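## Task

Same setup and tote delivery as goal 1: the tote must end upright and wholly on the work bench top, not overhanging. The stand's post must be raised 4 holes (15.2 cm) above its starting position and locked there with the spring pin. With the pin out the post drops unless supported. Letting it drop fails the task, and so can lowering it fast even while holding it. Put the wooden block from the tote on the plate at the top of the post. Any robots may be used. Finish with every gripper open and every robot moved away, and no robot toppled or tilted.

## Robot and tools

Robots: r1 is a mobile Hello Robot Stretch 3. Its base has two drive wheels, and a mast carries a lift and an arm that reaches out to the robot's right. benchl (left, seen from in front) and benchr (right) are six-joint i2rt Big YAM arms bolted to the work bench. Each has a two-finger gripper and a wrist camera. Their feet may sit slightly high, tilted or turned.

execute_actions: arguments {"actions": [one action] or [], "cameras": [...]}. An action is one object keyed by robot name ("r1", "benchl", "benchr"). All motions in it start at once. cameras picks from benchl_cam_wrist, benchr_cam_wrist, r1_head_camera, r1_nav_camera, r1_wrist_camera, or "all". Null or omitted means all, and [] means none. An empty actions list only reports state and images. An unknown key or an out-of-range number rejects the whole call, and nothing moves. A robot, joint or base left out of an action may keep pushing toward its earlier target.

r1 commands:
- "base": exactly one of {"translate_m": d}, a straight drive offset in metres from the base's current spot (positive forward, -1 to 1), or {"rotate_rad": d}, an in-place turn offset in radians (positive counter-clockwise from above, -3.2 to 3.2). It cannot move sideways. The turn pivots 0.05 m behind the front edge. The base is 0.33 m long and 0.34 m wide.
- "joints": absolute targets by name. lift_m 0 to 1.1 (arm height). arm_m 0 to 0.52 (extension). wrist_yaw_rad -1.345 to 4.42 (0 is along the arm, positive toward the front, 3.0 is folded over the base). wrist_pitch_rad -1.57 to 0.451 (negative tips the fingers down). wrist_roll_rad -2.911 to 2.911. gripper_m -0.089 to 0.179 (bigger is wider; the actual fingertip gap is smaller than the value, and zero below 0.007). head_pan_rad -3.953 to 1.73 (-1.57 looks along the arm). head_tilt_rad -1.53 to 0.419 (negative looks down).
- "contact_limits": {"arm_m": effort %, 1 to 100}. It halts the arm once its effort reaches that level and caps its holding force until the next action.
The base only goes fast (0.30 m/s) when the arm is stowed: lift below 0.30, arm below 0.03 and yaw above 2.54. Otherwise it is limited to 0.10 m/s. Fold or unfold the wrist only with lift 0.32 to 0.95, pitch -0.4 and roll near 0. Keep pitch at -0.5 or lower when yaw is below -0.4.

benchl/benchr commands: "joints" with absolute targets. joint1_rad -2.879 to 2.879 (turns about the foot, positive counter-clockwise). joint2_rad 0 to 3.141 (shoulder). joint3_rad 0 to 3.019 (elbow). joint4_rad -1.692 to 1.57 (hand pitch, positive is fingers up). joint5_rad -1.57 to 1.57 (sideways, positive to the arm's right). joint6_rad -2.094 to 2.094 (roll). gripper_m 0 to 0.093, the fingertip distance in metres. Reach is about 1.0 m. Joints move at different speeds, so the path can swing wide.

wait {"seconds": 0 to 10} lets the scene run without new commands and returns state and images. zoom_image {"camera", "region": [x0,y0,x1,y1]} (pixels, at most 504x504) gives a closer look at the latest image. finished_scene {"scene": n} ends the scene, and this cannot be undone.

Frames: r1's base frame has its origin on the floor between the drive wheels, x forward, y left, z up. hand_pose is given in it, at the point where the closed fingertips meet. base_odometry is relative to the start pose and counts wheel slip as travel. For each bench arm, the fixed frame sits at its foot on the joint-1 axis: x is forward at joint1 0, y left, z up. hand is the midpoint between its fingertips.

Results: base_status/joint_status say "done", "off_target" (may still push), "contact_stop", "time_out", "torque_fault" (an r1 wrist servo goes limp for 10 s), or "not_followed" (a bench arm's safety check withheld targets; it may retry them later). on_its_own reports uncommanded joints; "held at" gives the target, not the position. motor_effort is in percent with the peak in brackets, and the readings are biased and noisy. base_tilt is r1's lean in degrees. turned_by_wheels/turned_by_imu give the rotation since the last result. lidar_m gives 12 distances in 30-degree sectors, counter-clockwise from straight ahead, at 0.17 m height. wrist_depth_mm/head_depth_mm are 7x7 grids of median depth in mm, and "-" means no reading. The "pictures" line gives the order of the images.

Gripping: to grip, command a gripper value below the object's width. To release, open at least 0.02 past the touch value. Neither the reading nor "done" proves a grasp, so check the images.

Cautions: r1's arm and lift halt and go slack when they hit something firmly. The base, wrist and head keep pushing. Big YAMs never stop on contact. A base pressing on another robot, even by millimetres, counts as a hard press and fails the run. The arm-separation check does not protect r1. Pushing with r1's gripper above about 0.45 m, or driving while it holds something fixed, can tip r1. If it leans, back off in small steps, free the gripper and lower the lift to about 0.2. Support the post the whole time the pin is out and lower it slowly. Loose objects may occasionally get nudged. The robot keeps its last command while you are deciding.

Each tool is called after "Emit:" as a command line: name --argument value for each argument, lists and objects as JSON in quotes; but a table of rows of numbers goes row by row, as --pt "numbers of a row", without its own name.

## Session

Emit:
execute_actions --actions '[]'

Scene clock: 0.00 s.
r1.base_odometry: x=+0.000 y=+0.000 heading=+0.000 (m, m, rad; r1's odometry frame)
r1.turned_by_wheels: +0.000 (rad since the last result)
r1.turned_by_imu: +0.000 (rad since the last result)
r1.base_tilt: forward=+1.2 right=-1.2 (deg)
r1.lidar_m: 2.01 2.40 2.32 2.42 1.99 1.78 1.78 2.12 1.70 1.78 2.25 2.00
r1.head_depth_mm: 1769 1798 1811 1822 1823 1838 1858 / 1805 1854 1874 1882 1911 1928 1918 / 1900 1930 1937 1946 1963 1973 1975 / 1963 2002 2024 2035 2046 2081 2051 / 2024 2072 2066 2108 2132 2128 2034 / 2048 2141 2178 2196 2216 2228 2016 / 2035 2237 2266 2274 2311 2334 2024
r1.base_status: not commanded
r1.joint_positions: lift_m=+0.347 arm_m=+0.000 wrist_yaw_rad=+3.085 wrist_pitch_rad=-0.595 wrist_roll_rad=+0.018 gripper_m=+0.037 head_pan_rad=-0.006 head_tilt_rad=-0.005
r1.joint_status: not commanded
r1.motor_effort: left_wheel=+0 right_wheel=+0 lift_m=+41 arm_m=-1 wrist_yaw_rad=+1 wrist_pitch_rad=+6 wrist_roll_rad=+0 gripper_m=+1 head_pan_rad=+0 head_tilt_rad=+2 (%)
r1.hand_pose: x=-0.0099 y=+0.0539 z=+0.3217 quat_wxyz=(+0.228, +0.687, +0.186, +0.664) (m; r1's base frame)
r1.wrist_depth_mm: - - - - - - - / 979 929 929 937 920 899 888 / 779 762 - 755 732 743 735 / 652 659 638 637 628 634 619 / 562 567 566 566 557 531 534 / 493 504 - - - 481 475 / 448 - - - 433 429 424
benchl.joint_positions: joint1_rad=-1.588 joint2_rad=+0.801 joint3_rad=+0.704 joint4_rad=-1.515 joint5_rad=-0.007 joint6_rad=-0.016 gripper_m=+0.095
benchl.joint_status: not commanded
benchl.hand: x=-0.0023 y=-0.1770 z=+0.1670 quat_wxyz=(+0.012, -0.707, -0.707, -0.017) (m; benchl's fixed frame)
benchr.joint_positions: joint1_rad=+1.588 joint2_rad=+0.801 joint3_rad=+0.697 joint4_rad=-1.492 joint5_rad=+0.005 joint6_rad=+0.017 gripper_m=+0.094
benchr.joint_status: not commanded
benchr.hand: x=-0.0018 y=+0.1806 z=+0.1644 quat_wxyz=(+0.007, +0.707, -0.707, +0.011) (m; benchr's fixed frame)
pictures: benchl_cam_wrist, benchr_cam_wrist, r1_head_camera (sideways: a quarter turn clockwise sets it upright), r1_nav_camera (sideways: a quarter turn counterclockwise sets it upright), r1_wrist_camera
Images, in order (width x height): benchl_cam_wrist 616x616, benchr_cam_wrist 616x616, r1_head_camera 896x504, r1_nav_camera 672x504, r1_wrist_camera 644x364.

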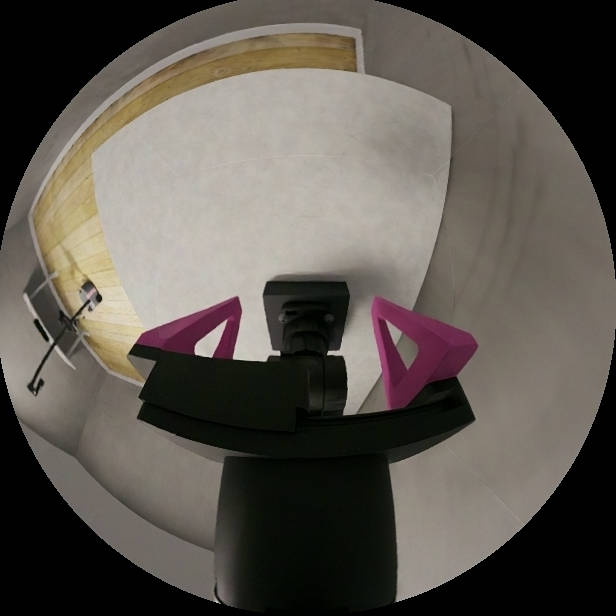

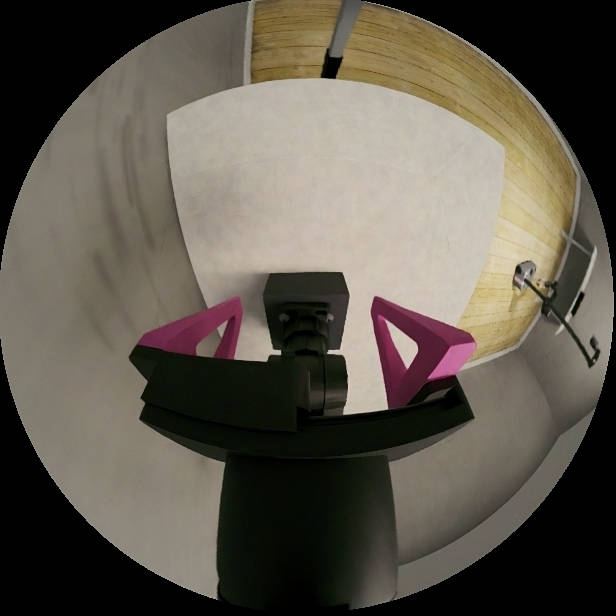

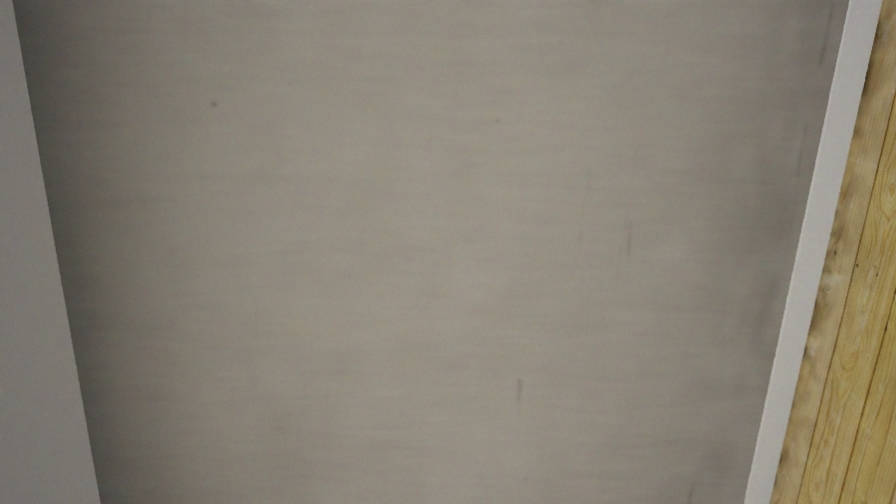

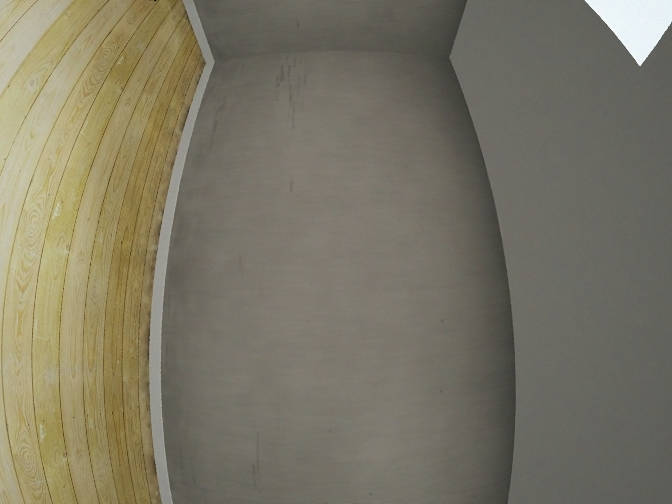

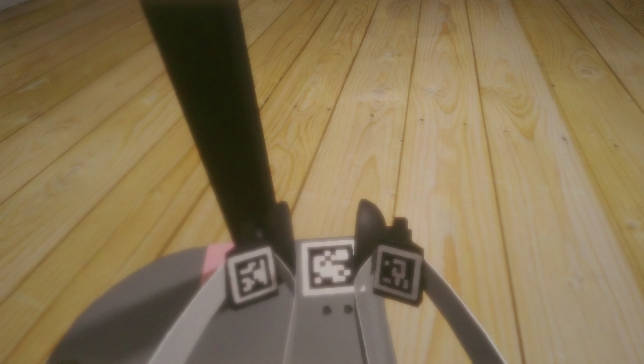

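Emit:
execute_actions --actions '[{"r1":{"base":{"rotate_rad":-1.91},"joints":{"lift_m":0.28,"head_tilt_rad":-0.5}}}]' --cameras '[]'

Emit:
execute_actions --actions '[{"r1":{"base":{"translate_m":0.6}}}]' --cameras '["r1_head_camera"]'

Scene clock: 6.87 s.
r1.base_odometry: x=+0.000 y=+0.000 heading=-1.910 (m, m, rad; r1's odometry frame)
r1.turned_by_wheels: -1.910 (rad since the last result)
r1.turned_by_imu: -1.888 (rad since the last result)
r1.base_tilt: forward=+1.2 right=-1.1 (deg)
r1.lidar_m: 1.78 1.78 2.09 2.00 2.07 2.47 2.33 2.42 1.86 1.78 1.83 1.71
r1.head_depth_mm: 1708 1856 1675 2236 1884 1517 1263 / 1698 1873 1670 2225 1886 1508 1261 / 1698 1867 1569 2253 1887 1513 1261 / 1707 1878 1424 2254 1866 1517 1263 / 1698 1846 1565 2253 1871 1514 1257 / 1698 1854 1662 2238 1884 1518 1265 / 1704 1842 1659 2220 1883 1506 1256
r1.base_status: done
r1.joint_positions: lift_m=+0.280 arm_m=+0.000 wrist_yaw_rad=+3.085 wrist_pitch_rad=-0.595 wrist_roll_rad=+0.018 gripper_m=+0.037 head_pan_rad=-0.006 head_tilt_rad=-0.494
r1.joint_status: all done
r1.motor_effort: left_wheel=+1(9) right_wheel=-2(7) lift_m=+31(36) arm_m=-1(1) wrist_yaw_rad=+0(0) wrist_pitch_rad=+6(6) wrist_roll_rad=+0(0) gripper_m=+1(0) head_pan_rad=+0(0) head_tilt_rad=-2(35) (%)
r1.hand_pose: x=-0.0099 y=+0.0539 z=+0.2554 quat_wxyz=(+0.229, +0.687, +0.186, +0.664) (m; r1's base frame)
r1.wrist_depth_mm: - - - - - - 967 / 813 809 792 779 805 784 761 / 689 669 - 652 637 629 614 / 563 561 553 552 543 538 532 / 486 - - - 480 469 457 / - - - - - 410 407 / - - - - 370 363 362
benchl.joint_positions: joint1_rad=-1.588 joint2_rad=+0.801 joint3_rad=+0.704 joint4_rad=-1.515 joint5_rad=-0.007 joint6_rad=-0.016 gripper_m=+0.095
benchl.joint_status: not commanded
benchl.hand: x=-0.0023 y=-0.1770 z=+0.1670 quat_wxyz=(+0.012, -0.707, -0.707, -0.017) (m; benchl's fixed frame)
benchr.joint_positions: joint1_rad=+1.588 joint2_rad=+0.801 joint3_rad=+0.697 joint4_rad=-1.492 joint5_rad=+0.005 joint6_rad=+0.017 gripper_m=+0.094
benchr.joint_status: not commanded
benchr.hand: x=-0.0018 y=+0.1806 z=+0.1644 quat_wxyz=(+0.007, +0.707, -0.707, +0.011) (m; benchr's fixed frame)
pictures: none
No camera images: the call's "cameras" was empty. Leave "cameras" out to get every camera's image.

Scene clock: 10.63 s.
r1.base_odometry: x=-0.200 y=-0.566 heading=-1.910 (m, m, rad; r1's odometry frame)
r1.turned_by_wheels: +0.000 (rad since the last result)
r1.turned_by_imu: +0.005 (rad since the last result)
r1.base_tilt: forward=+1.3 right=-1.1 (deg)
r1.lidar_m: 1.46 1.25 2.05 2.01 2.09 2.82 2.92 2.55 1.84 1.76 1.83 1.13
r1.head_depth_mm: 1190 1299 1418 1128 909 1436 1261 / 1194 1311 1412 1071 881 1518 1257 / 1196 1308 1422 1064 877 1516 1262 / 1197 1310 1420 941 876 1517 1259 / 1197 1306 1411 1050 875 1501 1270 / 1192 1313 1419 1076 892 1512 1259 / 1195 1309 1421 1119 906 1514 1258
r1.base_status: done
r1.joint_positions: lift_m=+0.280 arm_m=+0.000 wrist_yaw_rad=+3.085 wrist_pitch_rad=-0.595 wrist_roll_rad=+0.018 gripper_m=+0.037 head_pan_rad=-0.006 head_tilt_rad=-0.495
r1.joint_status: not commanded
r1.motor_effort: left_wheel=+1(8) right_wheel=-1(6) lift_m=+31(31) arm_m=+0(0) wrist_yaw_rad=+0(1) wrist_pitch_rad=+6(6) wrist_roll_rad=+0(0) gripper_m=+0(0) head_pan_rad=+0(0) head_tilt_rad=-3(3) (%)
r1.hand_pose: x=-0.0099 y=+0.0539 z=+0.2554 quat_wxyz=(+0.229, +0.687, +0.186, +0.664) (m; r1's base frame)
r1.wrist_depth_mm: - - - - - - 988 / 830 820 819 817 787 772 781 / 665 658 - 648 650 646 613 / 559 559 555 552 545 536 531 / 486 - - - 479 468 457 / - - - - - 402 406 / - - - - 368 362 369
benchl.joint_positions: joint1_rad=-1.588 joint2_rad=+0.801 joint3_rad=+0.704 joint4_rad=-1.515 joint5_rad=-0.007 joint6_rad=-0.016 gripper_m=+0.095
benchl.joint_status: not commanded
benchl.hand: x=-0.0023 y=-0.1770 z=+0.1670 quat_wxyz=(+0.012, -0.707, -0.707, -0.017) (m; benchl's fixed frame)
benchr.joint_positions: joint1_rad=+1.588 joint2_rad=+0.801 joint3_rad=+0.697 joint4_rad=-1.492 joint5_rad=+0.005 joint6_rad=+0.017 gripper_m=+0.094
benchr.joint_status: not commanded
benchr.hand: x=-0.0018 y=+0.1806 z=+0.1644 quat_wxyz=(+0.007, +0.707, -0.707, +0.011) (m; benchr's fixed frame)
pictures: r1_head_camera (sideways: a quarter turn clockwise sets it upright)
Images, in order (width x height): r1_head_camera 896x504.

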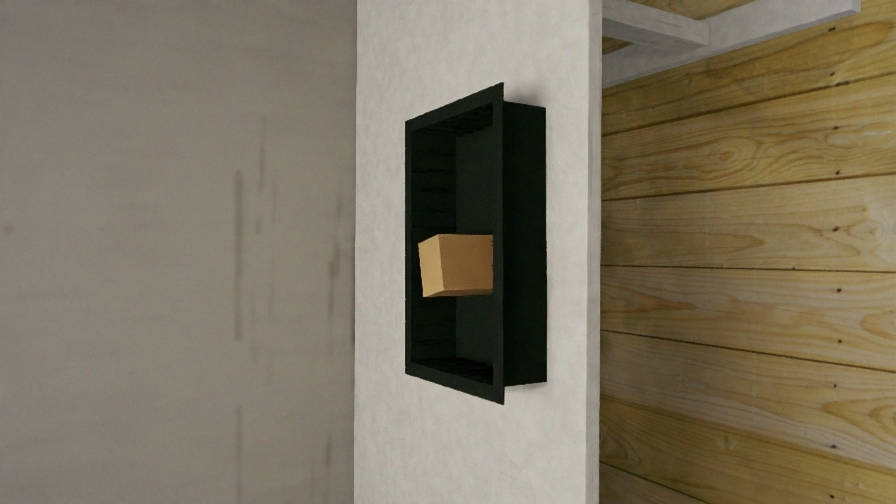

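Emit:
execute_actions --actions '[{"r1":{"base":{"translate_m":0.34}}}]' --cameras '[]'

Emit:
execute_actions --actions '[{"r1":{"base":{"rotate_rad":1.585},"joints":{"head_pan_rad":-1.57,"head_tilt_rad":-0.8,"lift_m":0.94,"wrist_pitch_rad":-0.4}}}]' --cameras '[]'

Emit:
execute_actions --actions '[{"r1":{"base":{"translate_m":0.03},"joints":{"wrist_yaw_rad":0,"lift_m":1.09,"gripper_m":0.08}}}]' --cameras '[]'

Emit:
execute_actions --actions '[{"r1":{"joints":{"wrist_pitch_rad":-1.57,"wrist_roll_rad":1.57,"arm_m":0.285}}}]' --cameras '["r1_head_camera","r1_wrist_camera"]'

Scene clock: 20.60 s.
r1.base_odometry: x=-0.313 y=-0.887 heading=-1.910 (m, m, rad; r1's odometry frame)
r1.turned_by_wheels: +0.000 (rad since the last result)
r1.turned_by_imu: +0.002 (rad since the last result)
r1.base_tilt: forward=+1.3 right=-1.0 (deg)
r1.lidar_m: 1.11 1.03 0.99 2.01 2.08 2.83 3.28 2.53 1.84 1.76 1.59 0.83
r1.head_depth_mm: 900 987 1090 1128 847 614 567 / 903 985 1088 1118 771 675 567 / 904 990 1086 1125 785 674 566 / 907 990 1086 1124 775 635 568 / 906 992 1091 1118 768 635 581 / 905 989 1097 1119 771 675 578 / 904 991 1100 1115 842 622 578
r1.base_status: done
r1.joint_positions: lift_m=+0.280 arm_m=+0.000 wrist_yaw_rad=+3.085 wrist_pitch_rad=-0.595 wrist_roll_rad=+0.018 gripper_m=+0.037 head_pan_rad=-0.006 head_tilt_rad=-0.495
r1.joint_status: not commanded
r1.motor_effort: left_wheel=+0(7) right_wheel=-1(5) lift_m=+31(31) arm_m=+0(1) wrist_yaw_rad=+1(0) wrist_pitch_rad=+7(6) wrist_roll_rad=+0(0) gripper_m=+0(1) head_pan_rad=+0(0) head_tilt_rad=-2(3) (%)
r1.hand_pose: x=-0.0099 y=+0.0538 z=+0.2553 quat_wxyz=(+0.229, +0.687, +0.186, +0.664) (m; r1's base frame)
r1.wrist_depth_mm: - - - - - - 806 / 815 815 788 777 799 782 758 / 671 659 - 654 642 642 622 / 558 552 553 557 544 539 533 / 488 - - - 484 466 456 / - - - - - 407 405 / - - - - 369 369 362
benchl.joint_positions: joint1_rad=-1.588 joint2_rad=+0.801 joint3_rad=+0.704 joint4_rad=-1.515 joint5_rad=-0.007 joint6_rad=-0.016 gripper_m=+0.095
benchl.joint_status: not commanded
benchl.hand: x=-0.0023 y=-0.1770 z=+0.1670 quat_wxyz=(+0.012, -0.707, -0.707, -0.017) (m; benchl's fixed frame)
benchr.joint_positions: joint1_rad=+1.588 joint2_rad=+0.801 joint3_rad=+0.697 joint4_rad=-1.492 joint5_rad=+0.005 joint6_rad=+0.017 gripper_m=+0.094
benchr.joint_status: not commanded
benchr.hand: x=-0.0018 y=+0.1806 z=+0.1644 quat_wxyz=(+0.007, +0.707, -0.707, +0.011) (m; benchr's fixed frame)
pictures: none
No camera images: the call's "cameras" was empty. Leave "cameras" out to get every camera's image.

Scene clock: 27.43 s.
r1.base_odometry: x=-0.313 y=-0.886 heading=-0.325 (m, m, rad; r1's odometry frame)
r1.turned_by_wheels: +1.585 (rad since the last result)
r1.turned_by_imu: +1.573 (rad since the last result)
r1.base_tilt: forward=+1.2 right=-1.1 (deg)
r1.lidar_m: 2.01 2.09 2.88 3.29 2.47 1.83 1.77 1.57 0.83 1.11 1.01 0.99
r1.head_depth_mm: 941 1060 927 - - 1227 1125 / 947 1061 918 773 - 1240 1140 / 948 1075 922 764 - - - / 950 1075 919 653 - 1220 1137 / 955 1076 922 765 - 1220 1117 / 958 1088 920 697 644 1242 1122 / 964 1086 921 760 659 1258 1121
r1.base_status: done
r1.joint_positions: lift_m=+0.940 arm_m=+0.000 wrist_yaw_rad=+3.085 wrist_pitch_rad=-0.419 wrist_roll_rad=+0.018 gripper_m=+0.037 head_pan_rad=-1.563 head_tilt_rad=-0.790
r1.joint_status: all done
r1.motor_effort: left_wheel=-2(7) right_wheel=+2(9) lift_m=+48(49) arm_m=-1(1) wrist_yaw_rad=+0(1) wrist_pitch_rad=+12(10) wrist_roll_rad=+0(0) gripper_m=+0(0) head_pan_rad=-3(32) head_tilt_rad=-6(29) (%)
r1.hand_pose: x=-0.0085 y=+0.0795 z=+0.9521 quat_wxyz=(+0.168, +0.701, +0.126, +0.681) (m; r1's base frame)
r1.wrist_depth_mm: - - - - - - - / - - - - - - - / - - - - - - - / - - - - - - - / - - - - - - - / - - - - - - - / - - - - - - -
benchl.joint_positions: joint1_rad=-1.588 joint2_rad=+0.801 joint3_rad=+0.704 joint4_rad=-1.515 joint5_rad=-0.007 joint6_rad=-0.016 gripper_m=+0.095
benchl.joint_status: not commanded
benchl.hand: x=-0.0023 y=-0.1770 z=+0.1670 quat_wxyz=(+0.012, -0.707, -0.707, -0.017) (m; benchl's fixed frame)
benchr.joint_positions: joint1_rad=+1.588 joint2_rad=+0.801 joint3_rad=+0.697 joint4_rad=-1.492 joint5_rad=+0.005 joint6_rad=+0.017 gripper_m=+0.094
benchr.joint_status: not commanded
benchr.hand: x=-0.0018 y=+0.1806 z=+0.1644 quat_wxyz=(+0.007, +0.707, -0.707, +0.011) (m; benchr's fixed frame)
pictures: none
No camera images: the call's "cameras" was empty. Leave "cameras" out to get every camera's image.

Scene clock: 30.00 s.
r1.base_odometry: x=-0.284 y=-0.896 heading=-0.325 (m, m, rad; r1's odometry frame)
r1.turned_by_wheels: +0.000 (rad since the last result)
r1.turned_by_imu: +0.000 (rad since the last result)
r1.base_tilt: forward=+1.1 right=-1.0 (deg)
r1.lidar_m: 1.98 2.07 2.85 3.27 2.52 1.85 1.80 1.56 0.85 1.11 0.97 0.97
r1.head_depth_mm: - - - - 630 1265 1120 / - - - - 618 1263 1120 / - - - - 631 1268 1121 / 955 1079 779 693 632 1264 1121 / 960 1079 921 753 631 1265 1126 / 957 1077 921 699 654 1279 1118 / 965 1092 917 758 656 1266 1119
r1.base_status: done
r1.joint_positions: lift_m=+1.090 arm_m=+0.000 wrist_yaw_rad=+0.003 wrist_pitch_rad=-0.418 wrist_roll_rad=+0.018 gripper_m=+0.080 head_pan_rad=-1.563 head_tilt_rad=-0.790
r1.joint_status: all done
r1.motor_effort: left_wheel=-2(3) right_wheel=+2(6) lift_m=+49(50) arm_m=-1(1) wrist_yaw_rad=-2(0) wrist_pitch_rad=+11(12) wrist_roll_rad=+0(0) gripper_m=+0(78) head_pan_rad=-2(3) head_tilt_rad=-6(5) (%)
r1.hand_pose: x=-0.0210 y=-0.3688 z=+1.1023 quat_wxyz=(+0.686, +0.147, -0.697, -0.148) (m; r1's base frame)
r1.wrist_depth_mm: 790 772 779 774 794 784 774 / 847 838 849 848 859 846 859 / 919 945 943 932 927 939 925 / 873 869 854 862 846 833 - / 728 720 733 583 726 695 687 / 611 606 573 460 569 582 577 / 518 518 494 483 511 460 498
benchl.joint_positions: joint1_rad=-1.588 joint2_rad=+0.801 joint3_rad=+0.704 joint4_rad=-1.515 joint5_rad=-0.007 joint6_rad=-0.016 gripper_m=+0.095
benchl.joint_status: not commanded
benchl.hand: x=-0.0023 y=-0.1770 z=+0.1670 quat_wxyz=(+0.012, -0.707, -0.707, -0.017) (m; benchl's fixed frame)
benchr.joint_positions: joint1_rad=+1.588 joint2_rad=+0.801 joint3_rad=+0.697 joint4_rad=-1.492 joint5_rad=+0.005 joint6_rad=+0.017 gripper_m=+0.094
benchr.joint_status: not commanded
benchr.hand: x=-0.0018 y=+0.1806 z=+0.1644 quat_wxyz=(+0.007, +0.707, -0.707, +0.011) (m; benchr's fixed frame)
pictures: none
No camera images: the call's "cameras" was empty. Leave "cameras" out to get every camera's image.

Scene clock: 33.33 s.
r1.base_odometry: x=-0.284 y=-0.896 heading=-0.325 (m, m, rad; r1's odometry frame)
r1.turned_by_wheels: +0.000 (rad since the last result)
r1.turned_by_imu: -0.001 (rad since the last result)
r1.base_tilt: forward=+1.3 right=-1.0 (deg)
r1.lidar_m: 1.98 2.06 2.85 3.25 2.52 1.86 1.79 1.57 0.85 1.11 0.97 0.97
r1.head_depth_mm: 926 1086 924 719 631 1265 1116 / 928 1082 917 756 631 1267 1119 / - - 791 720 629 1263 1122 / 919 1092 921 681 632 1263 1118 / 959 1081 923 756 630 1265 1118 / 960 1082 921 699 652 1267 1114 / 964 1089 922 756 656 1263 1119
r1.base_status: not commanded
r1.joint_positions: lift_m=+1.090 arm_m=+0.285 wrist_yaw_rad=+0.001 wrist_pitch_rad=-1.562 wrist_roll_rad=+1.566 gripper_m=+0.080 head_pan_rad=-1.563 head_tilt_rad=-0.790
r1.joint_status: all done
r1.motor_effort: left_wheel=-2(2) right_wheel=+1(2) lift_m=+49(49) arm_m=+2(3) wrist_yaw_rad=-1(2) wrist_pitch_rad=-5(9) wrist_roll_rad=+2(2) gripper_m=+0(1) head_pan_rad=-2(3) head_tilt_rad=-6(5) (%)
r1.hand_pose: x=-0.0216 y=-0.4076 z=+0.9719 quat_wxyz=(+0.002, +0.002, -0.710, -0.704) (m; r1's base frame)
r1.wrist_depth_mm: 314 373 373 373 - - - / 320 383 385 380 - - - / 364 398 395 393 - - - / 409 371 305 405 - - - / 429 393 423 418 - - - / 440 394 415 428 - - - / 461 372 374 452 - - -
benchl.joint_positions: joint1_rad=-1.588 joint2_rad=+0.801 joint3_rad=+0.704 joint4_rad=-1.515 joint5_rad=-0.007 joint6_rad=-0.016 gripper_m=+0.095
benchl.joint_status: not commanded
benchl.hand: x=-0.0023 y=-0.1770 z=+0.1670 quat_wxyz=(+0.012, -0.707, -0.707, -0.017) (m; benchl's fixed frame)
benchr.joint_positions: joint1_rad=+1.588 joint2_rad=+0.801 joint3_rad=+0.697 joint4_rad=-1.492 joint5_rad=+0.005 joint6_rad=+0.017 gripper_m=+0.094
benchr.joint_status: not commanded
benchr.hand: x=-0.0018 y=+0.1806 z=+0.1644 quat_wxyz=(+0.007, +0.707, -0.707, +0.011) (m; benchr's fixed frame)
pictures: r1_head_camera (sideways: a quarter turn clockwise sets it upright), r1_wrist_camera
Images, in order (width x height): r1_head_camera 896x504, r1_wrist_camera 644x364.

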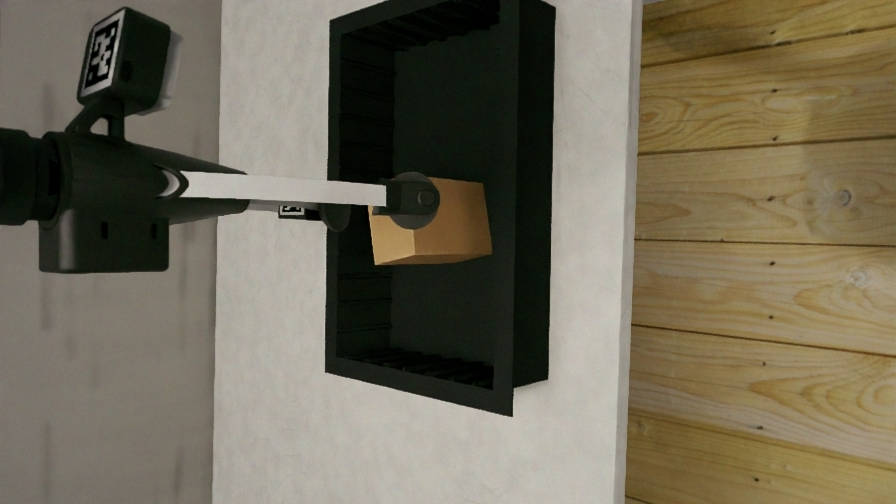

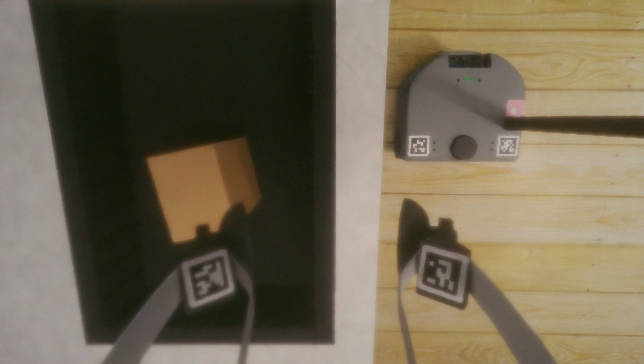

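Same geometry. Repeat the grasp.

Emit:
execute_actions --actions '[{"r1":{"joints":{"lift_m":0.9}}}]' --cameras '[]'

Emit:
execute_actions --actions '[{"r1":{"joints":{"gripper_m":-0.06}}}]' --cameras '[]'

Emit:
execute_actions --actions '[{"r1":{"joints":{"lift_m":0.98,"wrist_pitch_rad":-1.2}}}]' --cameras '[]'

Emit:
execute_actions --actions '[{"r1":{"joints":{"lift_m":1.04,"wrist_pitch_rad":-0.9,"arm_m":0.18,"gripper_m":-0.045}}}]' --cameras '["r1_head_camera","r1_wrist_camera"]'

Scene clock: 41.20 s.
r1.base_odometry: x=-0.284 y=-0.896 heading=-0.325 (m, m, rad; r1's odometry frame)
r1.turned_by_wheels: +0.000 (rad since the last result)
r1.turned_by_imu: -0.001 (rad since the last result)
r1.base_tilt: forward=+1.4 right=-1.0 (deg)
r1.lidar_m: 1.98 2.06 2.85 3.27 2.52 1.86 1.79 1.55 0.85 1.11 0.97 0.98
r1.head_depth_mm: 940 1024 - 740 630 1261 1114 / 944 - - 736 630 1273 1121 / 945 - - 718 632 1268 1117 / 954 1075 950 704 631 1271 1122 / 956 1077 922 756 631 1264 1120 / 958 1085 924 700 653 1258 1124 / 966 1091 922 758 659 1271 1125
r1.base_status: not commanded
r1.joint_positions: lift_m=+0.900 arm_m=+0.285 wrist_yaw_rad=+0.001 wrist_pitch_rad=-1.562 wrist_roll_rad=+1.566 gripper_m=+0.080 head_pan_rad=-1.563 head_tilt_rad=-0.790
r1.joint_status: all done
r1.motor_effort: left_wheel=-2(2) right_wheel=+1(2) lift_m=+31(42) arm_m=+2(2) wrist_yaw_rad=+0(1) wrist_pitch_rad=-5(5) wrist_roll_rad=+2(2) gripper_m=+1(0) head_pan_rad=-2(3) head_tilt_rad=-5(5) (%)
r1.hand_pose: x=-0.0216 y=-0.4076 z=+0.7826 quat_wxyz=(+0.002, +0.002, -0.710, -0.704) (m; r1's base frame)
r1.wrist_depth_mm: 199 199 197 119 200 844 862 / 204 205 205 122 206 - 867 / 210 211 210 126 213 - 928 / 215 176 218 131 219 935 951 / 121 158 221 135 225 981 966 / 116 144 234 139 234 - - / 112 238 240 145 245 - -
benchl.joint_positions: joint1_rad=-1.588 joint2_rad=+0.801 joint3_rad=+0.704 joint4_rad=-1.515 joint5_rad=-0.007 joint6_rad=-0.016 gripper_m=+0.095
benchl.joint_status: not commanded
benchl.hand: x=-0.0023 y=-0.1770 z=+0.1670 quat_wxyz=(+0.012, -0.707, -0.707, -0.017) (m; benchl's fixed frame)
benchr.joint_positions: joint1_rad=+1.588 joint2_rad=+0.801 joint3_rad=+0.697 joint4_rad=-1.492 joint5_rad=+0.005 joint6_rad=+0.017 gripper_m=+0.094
benchr.joint_status: not commanded
benchr.hand: x=-0.0018 y=+0.1806 z=+0.1644 quat_wxyz=(+0.007, +0.707, -0.707, +0.011) (m; benchr's fixed frame)
pictures: none
No camera images: the call's "cameras" was empty. Leave "cameras" out to get every camera's image.

Scene clock: 43.10 s.
r1.base_odometry: x=-0.284 y=-0.896 heading=-0.325 (m, m, rad; r1's odometry frame)
r1.turned_by_wheels: +0.000 (rad since the last result)
r1.turned_by_imu: +0.000 (rad since the last result)
r1.base_tilt: forward=+1.3 right=-0.9 (deg)
r1.lidar_m: 1.98 2.06 2.84 3.26 2.52 1.86 1.79 1.57 0.85 1.11 0.97 0.98
r1.head_depth_mm: 941 1028 - 739 629 1267 1117 / 945 - - 734 631 1264 1118 / 949 - - 718 631 1270 1123 / 952 1072 949 689 632 1265 1121 / 958 1079 919 754 630 1266 1124 / 959 1083 923 699 648 1270 1122 / 966 1095 924 761 657 1270 1122
r1.base_status: not commanded
r1.joint_positions: lift_m=+0.900 arm_m=+0.285 wrist_yaw_rad=-0.003 wrist_pitch_rad=-1.562 wrist_roll_rad=+1.577 gripper_m=-0.059 head_pan_rad=-1.563 head_tilt_rad=-0.790
r1.joint_status: all done
r1.motor_effort: left_wheel=-2(2) right_wheel=+3(3) lift_m=+33(34) arm_m=+2(2) wrist_yaw_rad=+2(1) wrist_pitch_rad=-5(12) wrist_roll_rad=-3(3) gripper_m=-32(96) head_pan_rad=-3(2) head_tilt_rad=-6(6) (%)
r1.hand_pose: x=-0.0215 y=-0.4076 z=+0.7825 quat_wxyz=(-0.003, -0.003, -0.710, -0.704) (m; r1's base frame)
r1.wrist_depth_mm: 199 199 197 119 201 859 853 / 205 205 204 123 205 - 883 / 211 211 209 126 212 - 905 / 216 178 218 130 220 928 953 / 119 156 222 133 226 965 945 / 115 147 231 138 - - - / 110 138 240 144 241 - -
benchl.joint_positions: joint1_rad=-1.588 joint2_rad=+0.801 joint3_rad=+0.704 joint4_rad=-1.515 joint5_rad=-0.007 joint6_rad=-0.016 gripper_m=+0.095
benchl.joint_status: not commanded
benchl.hand: x=-0.0023 y=-0.1770 z=+0.1670 quat_wxyz=(+0.012, -0.707, -0.707, -0.017) (m; benchl's fixed frame)
benchr.joint_positions: joint1_rad=+1.588 joint2_rad=+0.801 joint3_rad=+0.697 joint4_rad=-1.492 joint5_rad=+0.005 joint6_rad=+0.017 gripper_m=+0.094
benchr.joint_status: not commanded
benchr.hand: x=-0.0018 y=+0.1806 z=+0.1644 quat_wxyz=(+0.007, +0.707, -0.707, +0.011) (m; benchr's fixed frame)
pictures: none
No camera images: the call's "cameras" was empty. Leave "cameras" out to get every camera's image.

Scene clock: 44.67 s.
r1.base_odometry: x=-0.284 y=-0.896 heading=-0.325 (m, m, rad; r1's odometry frame)
r1.turned_by_wheels: +0.000 (rad since the last result)
r1.turned_by_imu: +0.000 (rad since the last result)
r1.base_tilt: forward=+1.4 right=-1.0 (deg)
r1.lidar_m: 1.98 2.06 2.85 3.27 2.52 1.85 1.79 1.56 0.85 1.11 0.97 0.97
r1.head_depth_mm: - 1066 891 629 642 1260 1116 / - - 831 626 646 1266 1119 / - - 831 624 643 1260 1120 / 950 1074 669 623 644 1263 1121 / 955 1077 835 628 644 1271 1120 / 961 1081 922 724 657 1258 1117 / 964 1084 923 760 659 1260 1116
r1.base_status: not commanded
r1.joint_positions: lift_m=+0.979 arm_m=+0.285 wrist_yaw_rad=+0.001 wrist_pitch_rad=-1.235 wrist_roll_rad=+1.571 gripper_m=-0.052 head_pan_rad=-1.563 head_tilt_rad=-0.790
r1.joint_status: all done
r1.on_its_own: gripper_m is held at -0.054, not at your -0.060, by its stall guard, which is still easing
r1.motor_effort: left_wheel=-1(2) right_wheel=+1(2) lift_m=+55(58) arm_m=+1(1) wrist_yaw_rad=+0(1) wrist_pitch_rad=+21(19) wrist_roll_rad=+0(3) gripper_m=-29(32) head_pan_rad=-3(3) head_tilt_rad=-5(5) (%)
r1.hand_pose: x=-0.0215 y=-0.4912 z=+0.8682 quat_wxyz=(+0.001, +0.000, -0.815, -0.579) (m; r1's base frame)
r1.wrist_depth_mm: 389 300 285 135 257 243 231 / 410 300 298 165 262 248 235 / 425 304 311 170 269 255 242 / 442 289 218 172 277 259 802 / 466 192 202 144 287 269 847 / 496 206 192 151 290 279 872 / 513 347 333 290 232 283 919
benchl.joint_positions: joint1_rad=-1.588 joint2_rad=+0.801 joint3_rad=+0.704 joint4_rad=-1.515 joint5_rad=-0.007 joint6_rad=-0.016 gripper_m=+0.095
benchl.joint_status: not commanded
benchl.hand: x=-0.0023 y=-0.1770 z=+0.1670 quat_wxyz=(+0.012, -0.707, -0.707, -0.017) (m; benchl's fixed frame)
benchr.joint_positions: joint1_rad=+1.588 joint2_rad=+0.801 joint3_rad=+0.697 joint4_rad=-1.492 joint5_rad=+0.005 joint6_rad=+0.017 gripper_m=+0.094
benchr.joint_status: not commanded
benchr.hand: x=-0.0018 y=+0.1806 z=+0.1644 quat_wxyz=(+0.007, +0.707, -0.707, +0.011) (m; benchr's fixed frame)
pictures: none
No camera images: the call's "cameras" was empty. Leave "cameras" out to get every camera's image.

Scene clock: 46.67 s.
r1.base_odometry: x=-0.284 y=-0.896 heading=-0.325 (m, m, rad; r1's odometry frame)
r1.turned_by_wheels: +0.000 (rad since the last result)
r1.turned_by_imu: +0.000 (rad since the last result)
r1.base_tilt: forward=+1.3 right=-1.1 (deg)
r1.lidar_m: 1.98 2.06 2.84 3.27 2.52 1.86 1.79 1.57 0.85 1.11 0.97 0.97
r1.head_depth_mm: - - 803 693 642 1260 1120 / - - 837 754 642 1268 1118 / - - 837 754 644 1266 1117 / 954 1050 802 693 645 1267 1119 / 953 1082 839 756 644 1275 1124 / 957 1083 921 705 659 1269 1119 / 964 1086 922 758 657 1269 1123
r1.base_status: not commanded
r1.joint_positions: lift_m=+1.040 arm_m=+0.180 wrist_yaw_rad=+0.000 wrist_pitch_rad=-0.911 wrist_roll_rad=+1.571 gripper_m=-0.044 head_pan_rad=-1.563 head_tilt_rad=-0.791
r1.joint_status: all done
r1.motor_effort: left_wheel=-1(2) right_wheel=+2(3) lift_m=+49(58) arm_m=-2(2) wrist_yaw_rad=+0(1) wrist_pitch_rad=+7(38) wrist_roll_rad=+0(1) gripper_m=-17(25) head_pan_rad=-2(3) head_tilt_rad=-5(5) (%)
r1.hand_pose: x=-0.0214 y=-0.4630 z=+0.9609 quat_wxyz=(+0.000, +0.000, -0.898, -0.440) (m; r1's base frame)
r1.wrist_depth_mm: 571 638 436 427 348 302 263 / 569 656 447 438 359 308 269 / 571 692 571 443 366 316 279 / 587 699 609 389 352 321 289 / 602 715 626 - 350 327 300 / 604 721 695 - 367 337 313 / 608 758 662 526 343 345 837
benchl.joint_positions: joint1_rad=-1.588 joint2_rad=+0.801 joint3_rad=+0.704 joint4_rad=-1.515 joint5_rad=-0.007 joint6_rad=-0.016 gripper_m=+0.095
benchl.joint_status: not commanded
benchl.hand: x=-0.0023 y=-0.1770 z=+0.1670 quat_wxyz=(+0.012, -0.707, -0.707, -0.017) (m; benchl's fixed frame)
benchr.joint_positions: joint1_rad=+1.588 joint2_rad=+0.801 joint3_rad=+0.697 joint4_rad=-1.492 joint5_rad=+0.005 joint6_rad=+0.017 gripper_m=+0.094
benchr.joint_status: not commanded
benchr.hand: x=-0.0018 y=+0.1806 z=+0.1644 quat_wxyz=(+0.007, +0.707, -0.707, +0.011) (m; benchr's fixed frame)
pictures: r1_head_camera (sideways: a quarter turn clockwise sets it upright), r1_wrist_camera
Images, in order (width x height): r1_head_camera 896x504, r1_wrist_camera 644x364.

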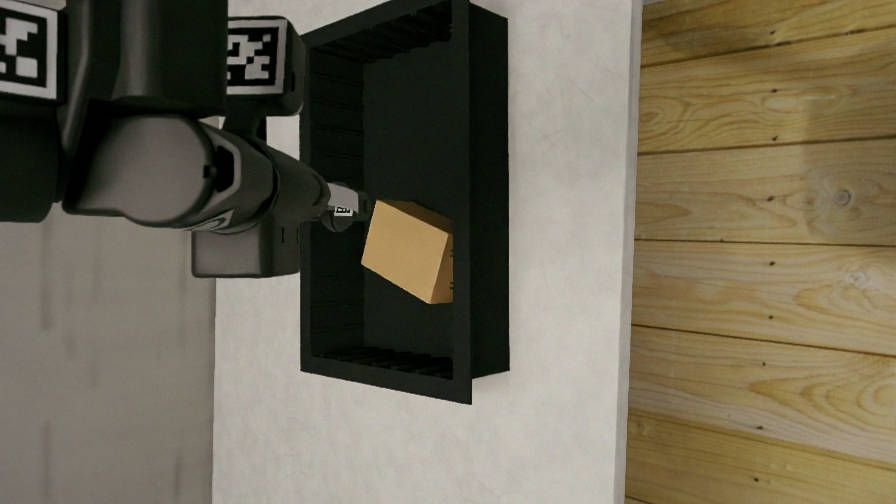

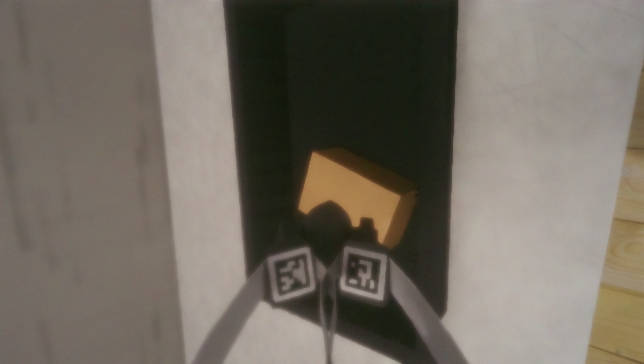

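Emit:
execute_actions --actions '[{"r1":{"base":{"translate_m":-0.02},"joints":{"wrist_pitch_rad":-1.57,"arm_m":0.34,"gripper_m":0.06,"lift_m":1.0}}}]' --cameras '["r1_wrist_camera"]'

Scene clock: 55.13 s.
r1.base_odometry: x=-0.303 y=-0.890 heading=-0.325 (m, m, rad; r1's odometry frame)
r1.turned_by_wheels: +0.000 (rad since the last result)
r1.turned_by_imu: -0.001 (rad since the last result)
r1.base_tilt: forward=+1.3 right=-0.8 (deg)
r1.lidar_m: 2.00 2.08 2.88 3.28 2.50 1.84 1.77 1.56 0.84 1.11 1.00 0.99
r1.head_depth_mm: 978 1061 894 693 643 1264 1115 / - 1059 841 753 643 1270 1120 / - - 839 693 644 1265 1117 / 949 1059 824 693 644 1272 1115 / 955 1078 837 699 646 1267 1117 / 960 1083 894 703 658 1264 1120 / 960 1084 922 758 659 1269 1115
r1.base_status: done
r1.joint_positions: lift_m=+1.000 arm_m=+0.340 wrist_yaw_rad=+0.000 wrist_pitch_rad=-1.561 wrist_roll_rad=+1.571 gripper_m=+0.060 head_pan_rad=-1.563 head_tilt_rad=-0.791
r1.joint_status: all done
r1.motor_effort: left_wheel=-1(5) right_wheel=+2(3) lift_m=+30(45) arm_m=+2(4) wrist_yaw_rad=+0(1) wrist_pitch_rad=-5(7) wrist_roll_rad=+0(0) gripper_m=+0(80) head_pan_rad=-2(2) head_tilt_rad=-6(5) (%)
r1.hand_pose: x=-0.0215 y=-0.4627 z=+0.8826 quat_wxyz=(+0.000, +0.000, -0.710, -0.704) (m; r1's base frame)
r1.wrist_depth_mm: 293 292 289 293 290 951 930 / 299 301 302 297 300 - 954 / 301 310 310 306 310 - - / 300 318 317 318 320 - - / 298 271 271 324 330 - - / 295 338 - 336 341 - - / 293 353 348 347 354 - -
benchl.joint_positions: joint1_rad=-1.588 joint2_rad=+0.801 joint3_rad=+0.704 joint4_rad=-1.515 joint5_rad=-0.007 joint6_rad=-0.016 gripper_m=+0.095
benchl.joint_status: not commanded
benchl.hand: x=-0.0023 y=-0.1770 z=+0.1670 quat_wxyz=(+0.012, -0.707, -0.707, -0.017) (m; benchl's fixed frame)
benchr.joint_positions: joint1_rad=+1.588 joint2_rad=+0.801 joint3_rad=+0.697 joint4_rad=-1.492 joint5_rad=+0.005 joint6_rad=+0.017 gripper_m=+0.094
benchr.joint_status: not commanded
benchr.hand: x=-0.0018 y=+0.1806 z=+0.1644 quat_wxyz=(+0.007, +0.707, -0.707, +0.011) (m; benchr's fixed frame)
pictures: r1_wrist_camera
Images, in order (width x height): r1_wrist_camera 644x364.

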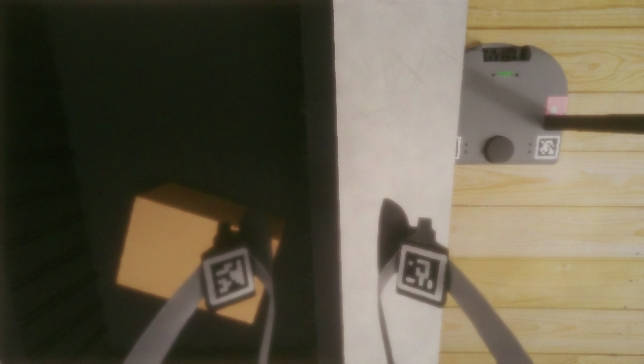

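Emit:
execute_actions --actions '[{"r1":{"base":{"translate_m":-0.03},"joints":{"arm_m":0.345}}}]' --cameras '[]'

Emit:
execute_actions --actions '[{"r1":{"joints":{"lift_m":0.887}}}]' --cameras '[]'

Emit:
execute_actions --actions '[{"r1":{"base":{"translate_m":0.06}}}]' --cameras '["r1_wrist_camera"]'

Emit:
execute_actions --actions '[{"r1":{"joints":{"gripper_m":-0.06}}}]' --cameras '[]'

Emit:
execute_actions --actions '[{"r1":{"joints":{"lift_m":0.95,"wrist_pitch_rad":-1.1,"arm_m":0.3}}}]' --cameras '["r1_head_camera","r1_wrist_camera"]'

Scene clock: 63.40 s.
r1.base_odometry: x=-0.332 y=-0.880 heading=-0.325 (m, m, rad; r1's odometry frame)
r1.turned_by_wheels: +0.000 (rad since the last result)
r1.turned_by_imu: -0.001 (rad since the last result)
r1.base_tilt: forward=+1.3 right=-1.0 (deg)
r1.lidar_m: 2.03 2.11 2.92 3.28 2.45 1.80 1.74 1.56 0.82 1.11 1.04 1.01
r1.head_depth_mm: 979 1062 921 705 644 1265 1121 / - 1062 827 742 644 1269 1115 / - - 836 695 646 1267 1121 / 951 1054 825 704 644 1272 1119 / 957 1082 841 695 646 1264 1114 / 958 1085 822 694 659 1268 1114 / 965 1085 920 741 659 1268 1119
r1.base_status: done
r1.joint_positions: lift_m=+1.000 arm_m=+0.345 wrist_yaw_rad=+0.000 wrist_pitch_rad=-1.562 wrist_roll_rad=+1.571 gripper_m=+0.060 head_pan_rad=-1.563 head_tilt_rad=-0.791
r1.joint_status: all done
r1.motor_effort: left_wheel=-1(4) right_wheel=+1(5) lift_m=+31(31) arm_m=+2(3) wrist_yaw_rad=-1(0) wrist_pitch_rad=-5(5) wrist_roll_rad=+0(0) gripper_m=+0(0) head_pan_rad=-2(3) head_tilt_rad=-5(5) (%)
r1.hand_pose: x=-0.0215 y=-0.4676 z=+0.8826 quat_wxyz=(+0.000, +0.000, -0.710, -0.704) (m; r1's base frame)
r1.wrist_depth_mm: 287 293 293 288 291 948 941 / 298 300 298 297 299 - 972 / 295 313 306 307 311 - - / 294 319 318 319 318 - - / 291 326 327 326 330 - - / 290 308 - 338 340 - - / 289 347 286 347 350 - -
benchl.joint_positions: joint1_rad=-1.588 joint2_rad=+0.801 joint3_rad=+0.704 joint4_rad=-1.515 joint5_rad=-0.007 joint6_rad=-0.016 gripper_m=+0.095
benchl.joint_status: not commanded
benchl.hand: x=-0.0023 y=-0.1770 z=+0.1670 quat_wxyz=(+0.012, -0.707, -0.707, -0.017) (m; benchl's fixed frame)
benchr.joint_positions: joint1_rad=+1.588 joint2_rad=+0.801 joint3_rad=+0.697 joint4_rad=-1.492 joint5_rad=+0.005 joint6_rad=+0.017 gripper_m=+0.094
benchr.joint_status: not commanded
benchr.hand: x=-0.0018 y=+0.1806 z=+0.1644 quat_wxyz=(+0.007, +0.707, -0.707, +0.011) (m; benchr's fixed frame)
pictures: none
No camera images: the call's "cameras" was empty. Leave "cameras" out to get every camera's image.

Scene clock: 65.27 s.
r1.base_odometry: x=-0.332 y=-0.880 heading=-0.325 (m, m, rad; r1's odometry frame)
r1.turned_by_wheels: +0.000 (rad since the last result)
r1.turned_by_imu: +0.000 (rad since the last result)
r1.base_tilt: forward=+1.4 right=-0.9 (deg)
r1.lidar_m: 2.03 2.11 2.92 3.28 2.45 1.80 1.74 1.57 0.82 1.11 1.04 1.01
r1.head_depth_mm: 947 1047 - 687 629 1259 1120 / 947 - 803 744 645 1267 1117 / 951 - - 753 642 1267 1114 / 952 1072 833 694 643 1264 1120 / 957 1080 842 693 644 1268 1121 / 959 1077 824 693 659 1269 1118 / 962 1092 919 740 659 1265 1117
r1.base_status: not commanded
r1.joint_positions: lift_m=+0.887 arm_m=+0.345 wrist_yaw_rad=+0.000 wrist_pitch_rad=-1.562 wrist_roll_rad=+1.571 gripper_m=+0.060 head_pan_rad=-1.563 head_tilt_rad=-0.791
r1.joint_status: all done
r1.motor_effort: left_wheel=-1(1) right_wheel=+1(1) lift_m=+30(32) arm_m=+2(2) wrist_yaw_rad=-1(1) wrist_pitch_rad=-5(5) wrist_roll_rad=+0(0) gripper_m=+1(1) head_pan_rad=-2(2) head_tilt_rad=-5(5) (%)
r1.hand_pose: x=-0.0215 y=-0.4676 z=+0.7696 quat_wxyz=(+0.000, +0.000, -0.710, -0.704) (m; r1's base frame)
r1.wrist_depth_mm: 187 187 187 106 187 187 838 / 192 192 192 110 193 193 868 / 198 197 197 114 199 199 900 / 206 205 204 118 205 205 953 / 212 211 208 121 212 214 977 / 216 201 - 125 220 220 961 / 159 163 184 130 228 - -
benchl.joint_positions: joint1_rad=-1.588 joint2_rad=+0.801 joint3_rad=+0.704 joint4_rad=-1.515 joint5_rad=-0.007 joint6_rad=-0.016 gripper_m=+0.095
benchl.joint_status: not commanded
benchl.hand: x=-0.0023 y=-0.1770 z=+0.1670 quat_wxyz=(+0.012, -0.707, -0.707, -0.017) (m; benchl's fixed frame)
benchr.joint_positions: joint1_rad=+1.588 joint2_rad=+0.801 joint3_rad=+0.697 joint4_rad=-1.492 joint5_rad=+0.005 joint6_rad=+0.017 gripper_m=+0.094
benchr.joint_status: not commanded
benchr.hand: x=-0.0018 y=+0.1806 z=+0.1644 quat_wxyz=(+0.007, +0.707, -0.707, +0.011) (m; benchr's fixed frame)
pictures: none
No camera images: the call's "cameras" was empty. Leave "cameras" out to get every camera's image.

Scene clock: 66.80 s.
r1.base_odometry: x=-0.275 y=-0.899 heading=-0.325 (m, m, rad; r1's odometry frame)
r1.turned_by_wheels: +0.000 (rad since the last result)
r1.turned_by_imu: +0.000 (rad since the last result)
r1.base_tilt: forward=+1.3 right=-1.0 (deg)
r1.lidar_m: 1.97 2.05 2.84 3.26 2.54 1.87 1.80 1.57 0.85 1.11 0.97 0.97
r1.head_depth_mm: 940 1046 - 690 630 1270 1113 / 944 - 821 750 645 1272 1115 / 949 - - 755 641 1259 1123 / 961 1077 842 693 644 1259 1121 / 963 1077 842 726 646 1256 1124 / 959 1081 921 721 659 1266 1123 / 965 1087 920 756 655 1266 1123
r1.base_status: done
r1.joint_positions: lift_m=+0.887 arm_m=+0.345 wrist_yaw_rad=+0.000 wrist_pitch_rad=-1.563 wrist_roll_rad=+1.571 gripper_m=+0.060 head_pan_rad=-1.563 head_tilt_rad=-0.791
r1.joint_status: not commanded
r1.motor_effort: left_wheel=-2(4) right_wheel=+3(7) lift_m=+30(30) arm_m=+2(2) wrist_yaw_rad=-1(1) wrist_pitch_rad=-4(5) wrist_roll_rad=+0(0) gripper_m=+1(1) head_pan_rad=-2(3) head_tilt_rad=-5(5) (%)
r1.hand_pose: x=-0.0215 y=-0.4674 z=+0.7696 quat_wxyz=(+0.000, +0.000, -0.710, -0.704) (m; r1's base frame)
r1.wrist_depth_mm: 187 187 186 107 189 186 842 / 193 192 192 110 193 194 849 / 198 197 198 113 200 199 903 / 179 201 204 117 204 204 923 / 149 156 196 121 210 215 951 / 153 153 161 125 221 220 972 / 159 158 160 130 227 - -
benchl.joint_positions: joint1_rad=-1.588 joint2_rad=+0.801 joint3_rad=+0.704 joint4_rad=-1.515 joint5_rad=-0.007 joint6_rad=-0.016 gripper_m=+0.095
benchl.joint_status: not commanded
benchl.hand: x=-0.0023 y=-0.1770 z=+0.1670 quat_wxyz=(+0.012, -0.707, -0.707, -0.017) (m; benchl's fixed frame)
benchr.joint_positions: joint1_rad=+1.588 joint2_rad=+0.801 joint3_rad=+0.697 joint4_rad=-1.492 joint5_rad=+0.005 joint6_rad=+0.017 gripper_m=+0.094
benchr.joint_status: not commanded
benchr.hand: x=-0.0018 y=+0.1806 z=+0.1644 quat_wxyz=(+0.007, +0.707, -0.707, +0.011) (m; benchr's fixed frame)
pictures: r1_wrist_camera
Images, in order (width x height): r1_wrist_camera 644x364.

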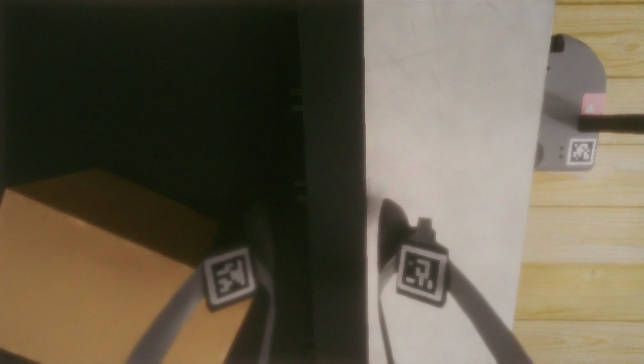

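Scene clock: 68.50 s.
r1.base_odometry: x=-0.275 y=-0.899 heading=-0.325 (m, m, rad; r1's odometry frame)
r1.turned_by_wheels: +0.000 (rad since the last result)
r1.turned_by_imu: +0.000 (rad since the last result)
r1.base_tilt: forward=+1.3 right=-1.0 (deg)
r1.lidar_m: 1.97 2.05 2.83 3.27 2.53 1.86 1.81 1.56 0.86 1.11 0.96 0.98
r1.head_depth_mm: 942 1046 - 695 629 1267 1121 / 940 - 824 757 644 1260 1120 / 945 - - 755 644 1266 1115 / 955 1078 845 697 643 1270 1117 / 958 1081 839 726 659 1265 1117 / 961 1084 921 724 658 1266 1121 / 964 1087 917 758 658 1260 1121
r1.base_status: not commanded
r1.joint_positions: lift_m=+0.887 arm_m=+0.345 wrist_yaw_rad=+0.000 wrist_pitch_rad=-1.571 wrist_roll_rad=+1.571 gripper_m=-0.058 head_pan_rad=-1.563 head_tilt_rad=-0.791
r1.joint_status: all done
r1.motor_effort: left_wheel=-2(2) right_wheel=+1(2) lift_m=+32(32) arm_m=+2(2) wrist_yaw_rad=-1(1) wrist_pitch_rad=+1(4) wrist_roll_rad=+0(0) gripper_m=-34(96) head_pan_rad=-2(3) head_tilt_rad=-6(5) (%)
r1.hand_pose: x=-0.0216 y=-0.4653 z=+0.7697 quat_wxyz=(+0.000, +0.000, -0.707, -0.707) (m; r1's base frame)
r1.wrist_depth_mm: 186 186 186 107 188 188 831 / 191 192 192 110 194 193 862 / 197 197 198 114 200 200 892 / 179 202 204 117 207 208 935 / 148 159 201 121 211 215 976 / 152 152 154 124 221 224 - / 158 158 224 129 228 - -
benchl.joint_positions: joint1_rad=-1.588 joint2_rad=+0.801 joint3_rad=+0.704 joint4_rad=-1.515 joint5_rad=-0.007 joint6_rad=-0.016 gripper_m=+0.095
benchl.joint_status: not commanded
benchl.hand: x=-0.0023 y=-0.1770 z=+0.1670 quat_wxyz=(+0.012, -0.707, -0.707, -0.017) (m; benchl's fixed frame)
benchr.joint_positions: joint1_rad=+1.588 joint2_rad=+0.801 joint3_rad=+0.697 joint4_rad=-1.492 joint5_rad=+0.005 joint6_rad=+0.017 gripper_m=+0.094
benchr.joint_status: not commanded
benchr.hand: x=-0.0018 y=+0.1806 z=+0.1644 quat_wxyz=(+0.007, +0.707, -0.707, +0.011) (m; benchr's fixed frame)
pictures: none
No camera images: the call's "cameras" was empty. Leave "cameras" out to get every camera's image.

Scene clock: 69.97 s.
r1.base_odometry: x=-0.275 y=-0.899 heading=-0.325 (m, m, rad; r1's odometry frame)
r1.turned_by_wheels: +0.000 (rad since the last result)
r1.turned_by_imu: +0.000 (rad since the last result)
r1.base_tilt: forward=+1.5 right=-1.1 (deg)
r1.lidar_m: 1.98 2.05 2.84 3.27 2.53 1.87 1.81 1.56 0.85 1.11 0.96 0.97
r1.head_depth_mm: 907 - 827 679 645 1264 1117 / - - 837 673 644 1258 1124 / 915 - 826 692 645 1266 1122 / 948 1072 716 704 644 1269 1115 / 959 1082 781 723 645 1274 1123 / 959 1081 921 759 657 1268 1115 / 964 1087 921 757 659 1267 1120
r1.base_status: not commanded
r1.joint_positions: lift_m=+0.949 arm_m=+0.300 wrist_yaw_rad=+0.000 wrist_pitch_rad=-1.152 wrist_roll_rad=+1.573 gripper_m=-0.052 head_pan_rad=-1.563 head_tilt_rad=-0.791
r1.joint_status: wrist_pitch_rad off_target (ended at -1.152, target -1.100); the others done
r1.on_its_own: gripper_m is held at -0.053, not at your -0.060, by its stall guard, which is still easing
r1.motor_effort: left_wheel=-1(2) right_wheel=+1(2) lift_m=+55(57) arm_m=-2(3) wrist_yaw_rad=+0(1) wrist_pitch_rad=+32(35) wrist_roll_rad=-1(1) gripper_m=-29(34) head_pan_rad=-3(2) head_tilt_rad=-5(5) (%)
r1.hand_pose: x=-0.0215 y=-0.5273 z=+0.8442 quat_wxyz=(+0.000, -0.001, -0.839, -0.545) (m; r1's base frame)
r1.wrist_depth_mm: 330 285 273 227 227 216 198 / 341 294 277 229 233 221 202 / 353 294 272 133 243 227 206 / 367 280 219 134 251 233 212 / 383 283 205 131 261 238 219 / 400 317 214 136 265 246 222 / 410 299 271 169 287 252 227
benchl.joint_positions: joint1_rad=-1.588 joint2_rad=+0.801 joint3_rad=+0.704 joint4_rad=-1.515 joint5_rad=-0.007 joint6_rad=-0.016 gripper_m=+0.095
benchl.joint_status: not commanded
benchl.hand: x=-0.0023 y=-0.1770 z=+0.1670 quat_wxyz=(+0.012, -0.707, -0.707, -0.017) (m; benchl's fixed frame)
benchr.joint_positions: joint1_rad=+1.588 joint2_rad=+0.801 joint3_rad=+0.697 joint4_rad=-1.492 joint5_rad=+0.005 joint6_rad=+0.017 gripper_m=+0.094
benchr.joint_status: not commanded
benchr.hand: x=-0.0018 y=+0.1806 z=+0.1644 quat_wxyz=(+0.007, +0.707, -0.707, +0.011) (m; benchr's fixed frame)
pictures: r1_head_camera (sideways: a quarter turn clockwise sets it upright), r1_wrist_camera
Images, in order (width x height): r1_head_camera 896x504, r1_wrist_camera 644x364.

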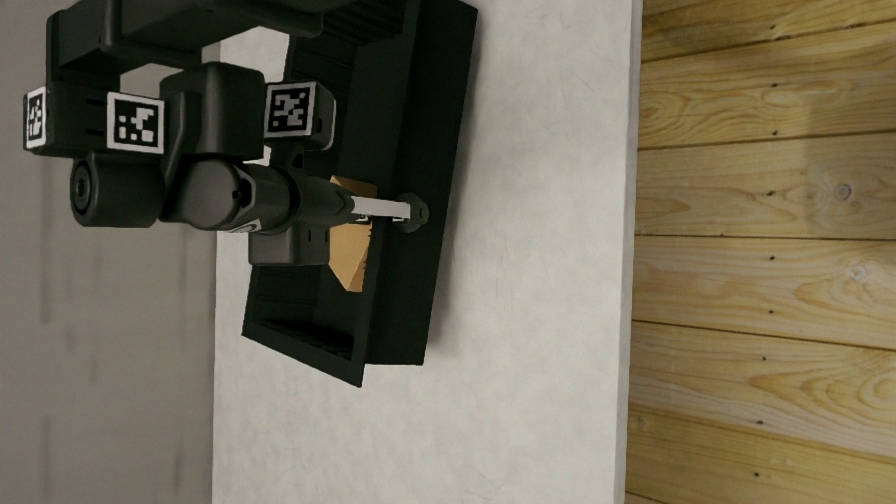

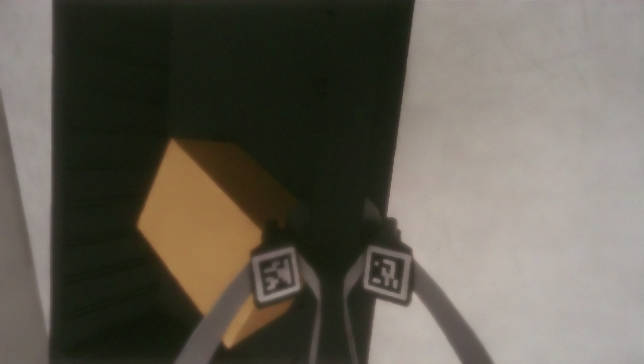

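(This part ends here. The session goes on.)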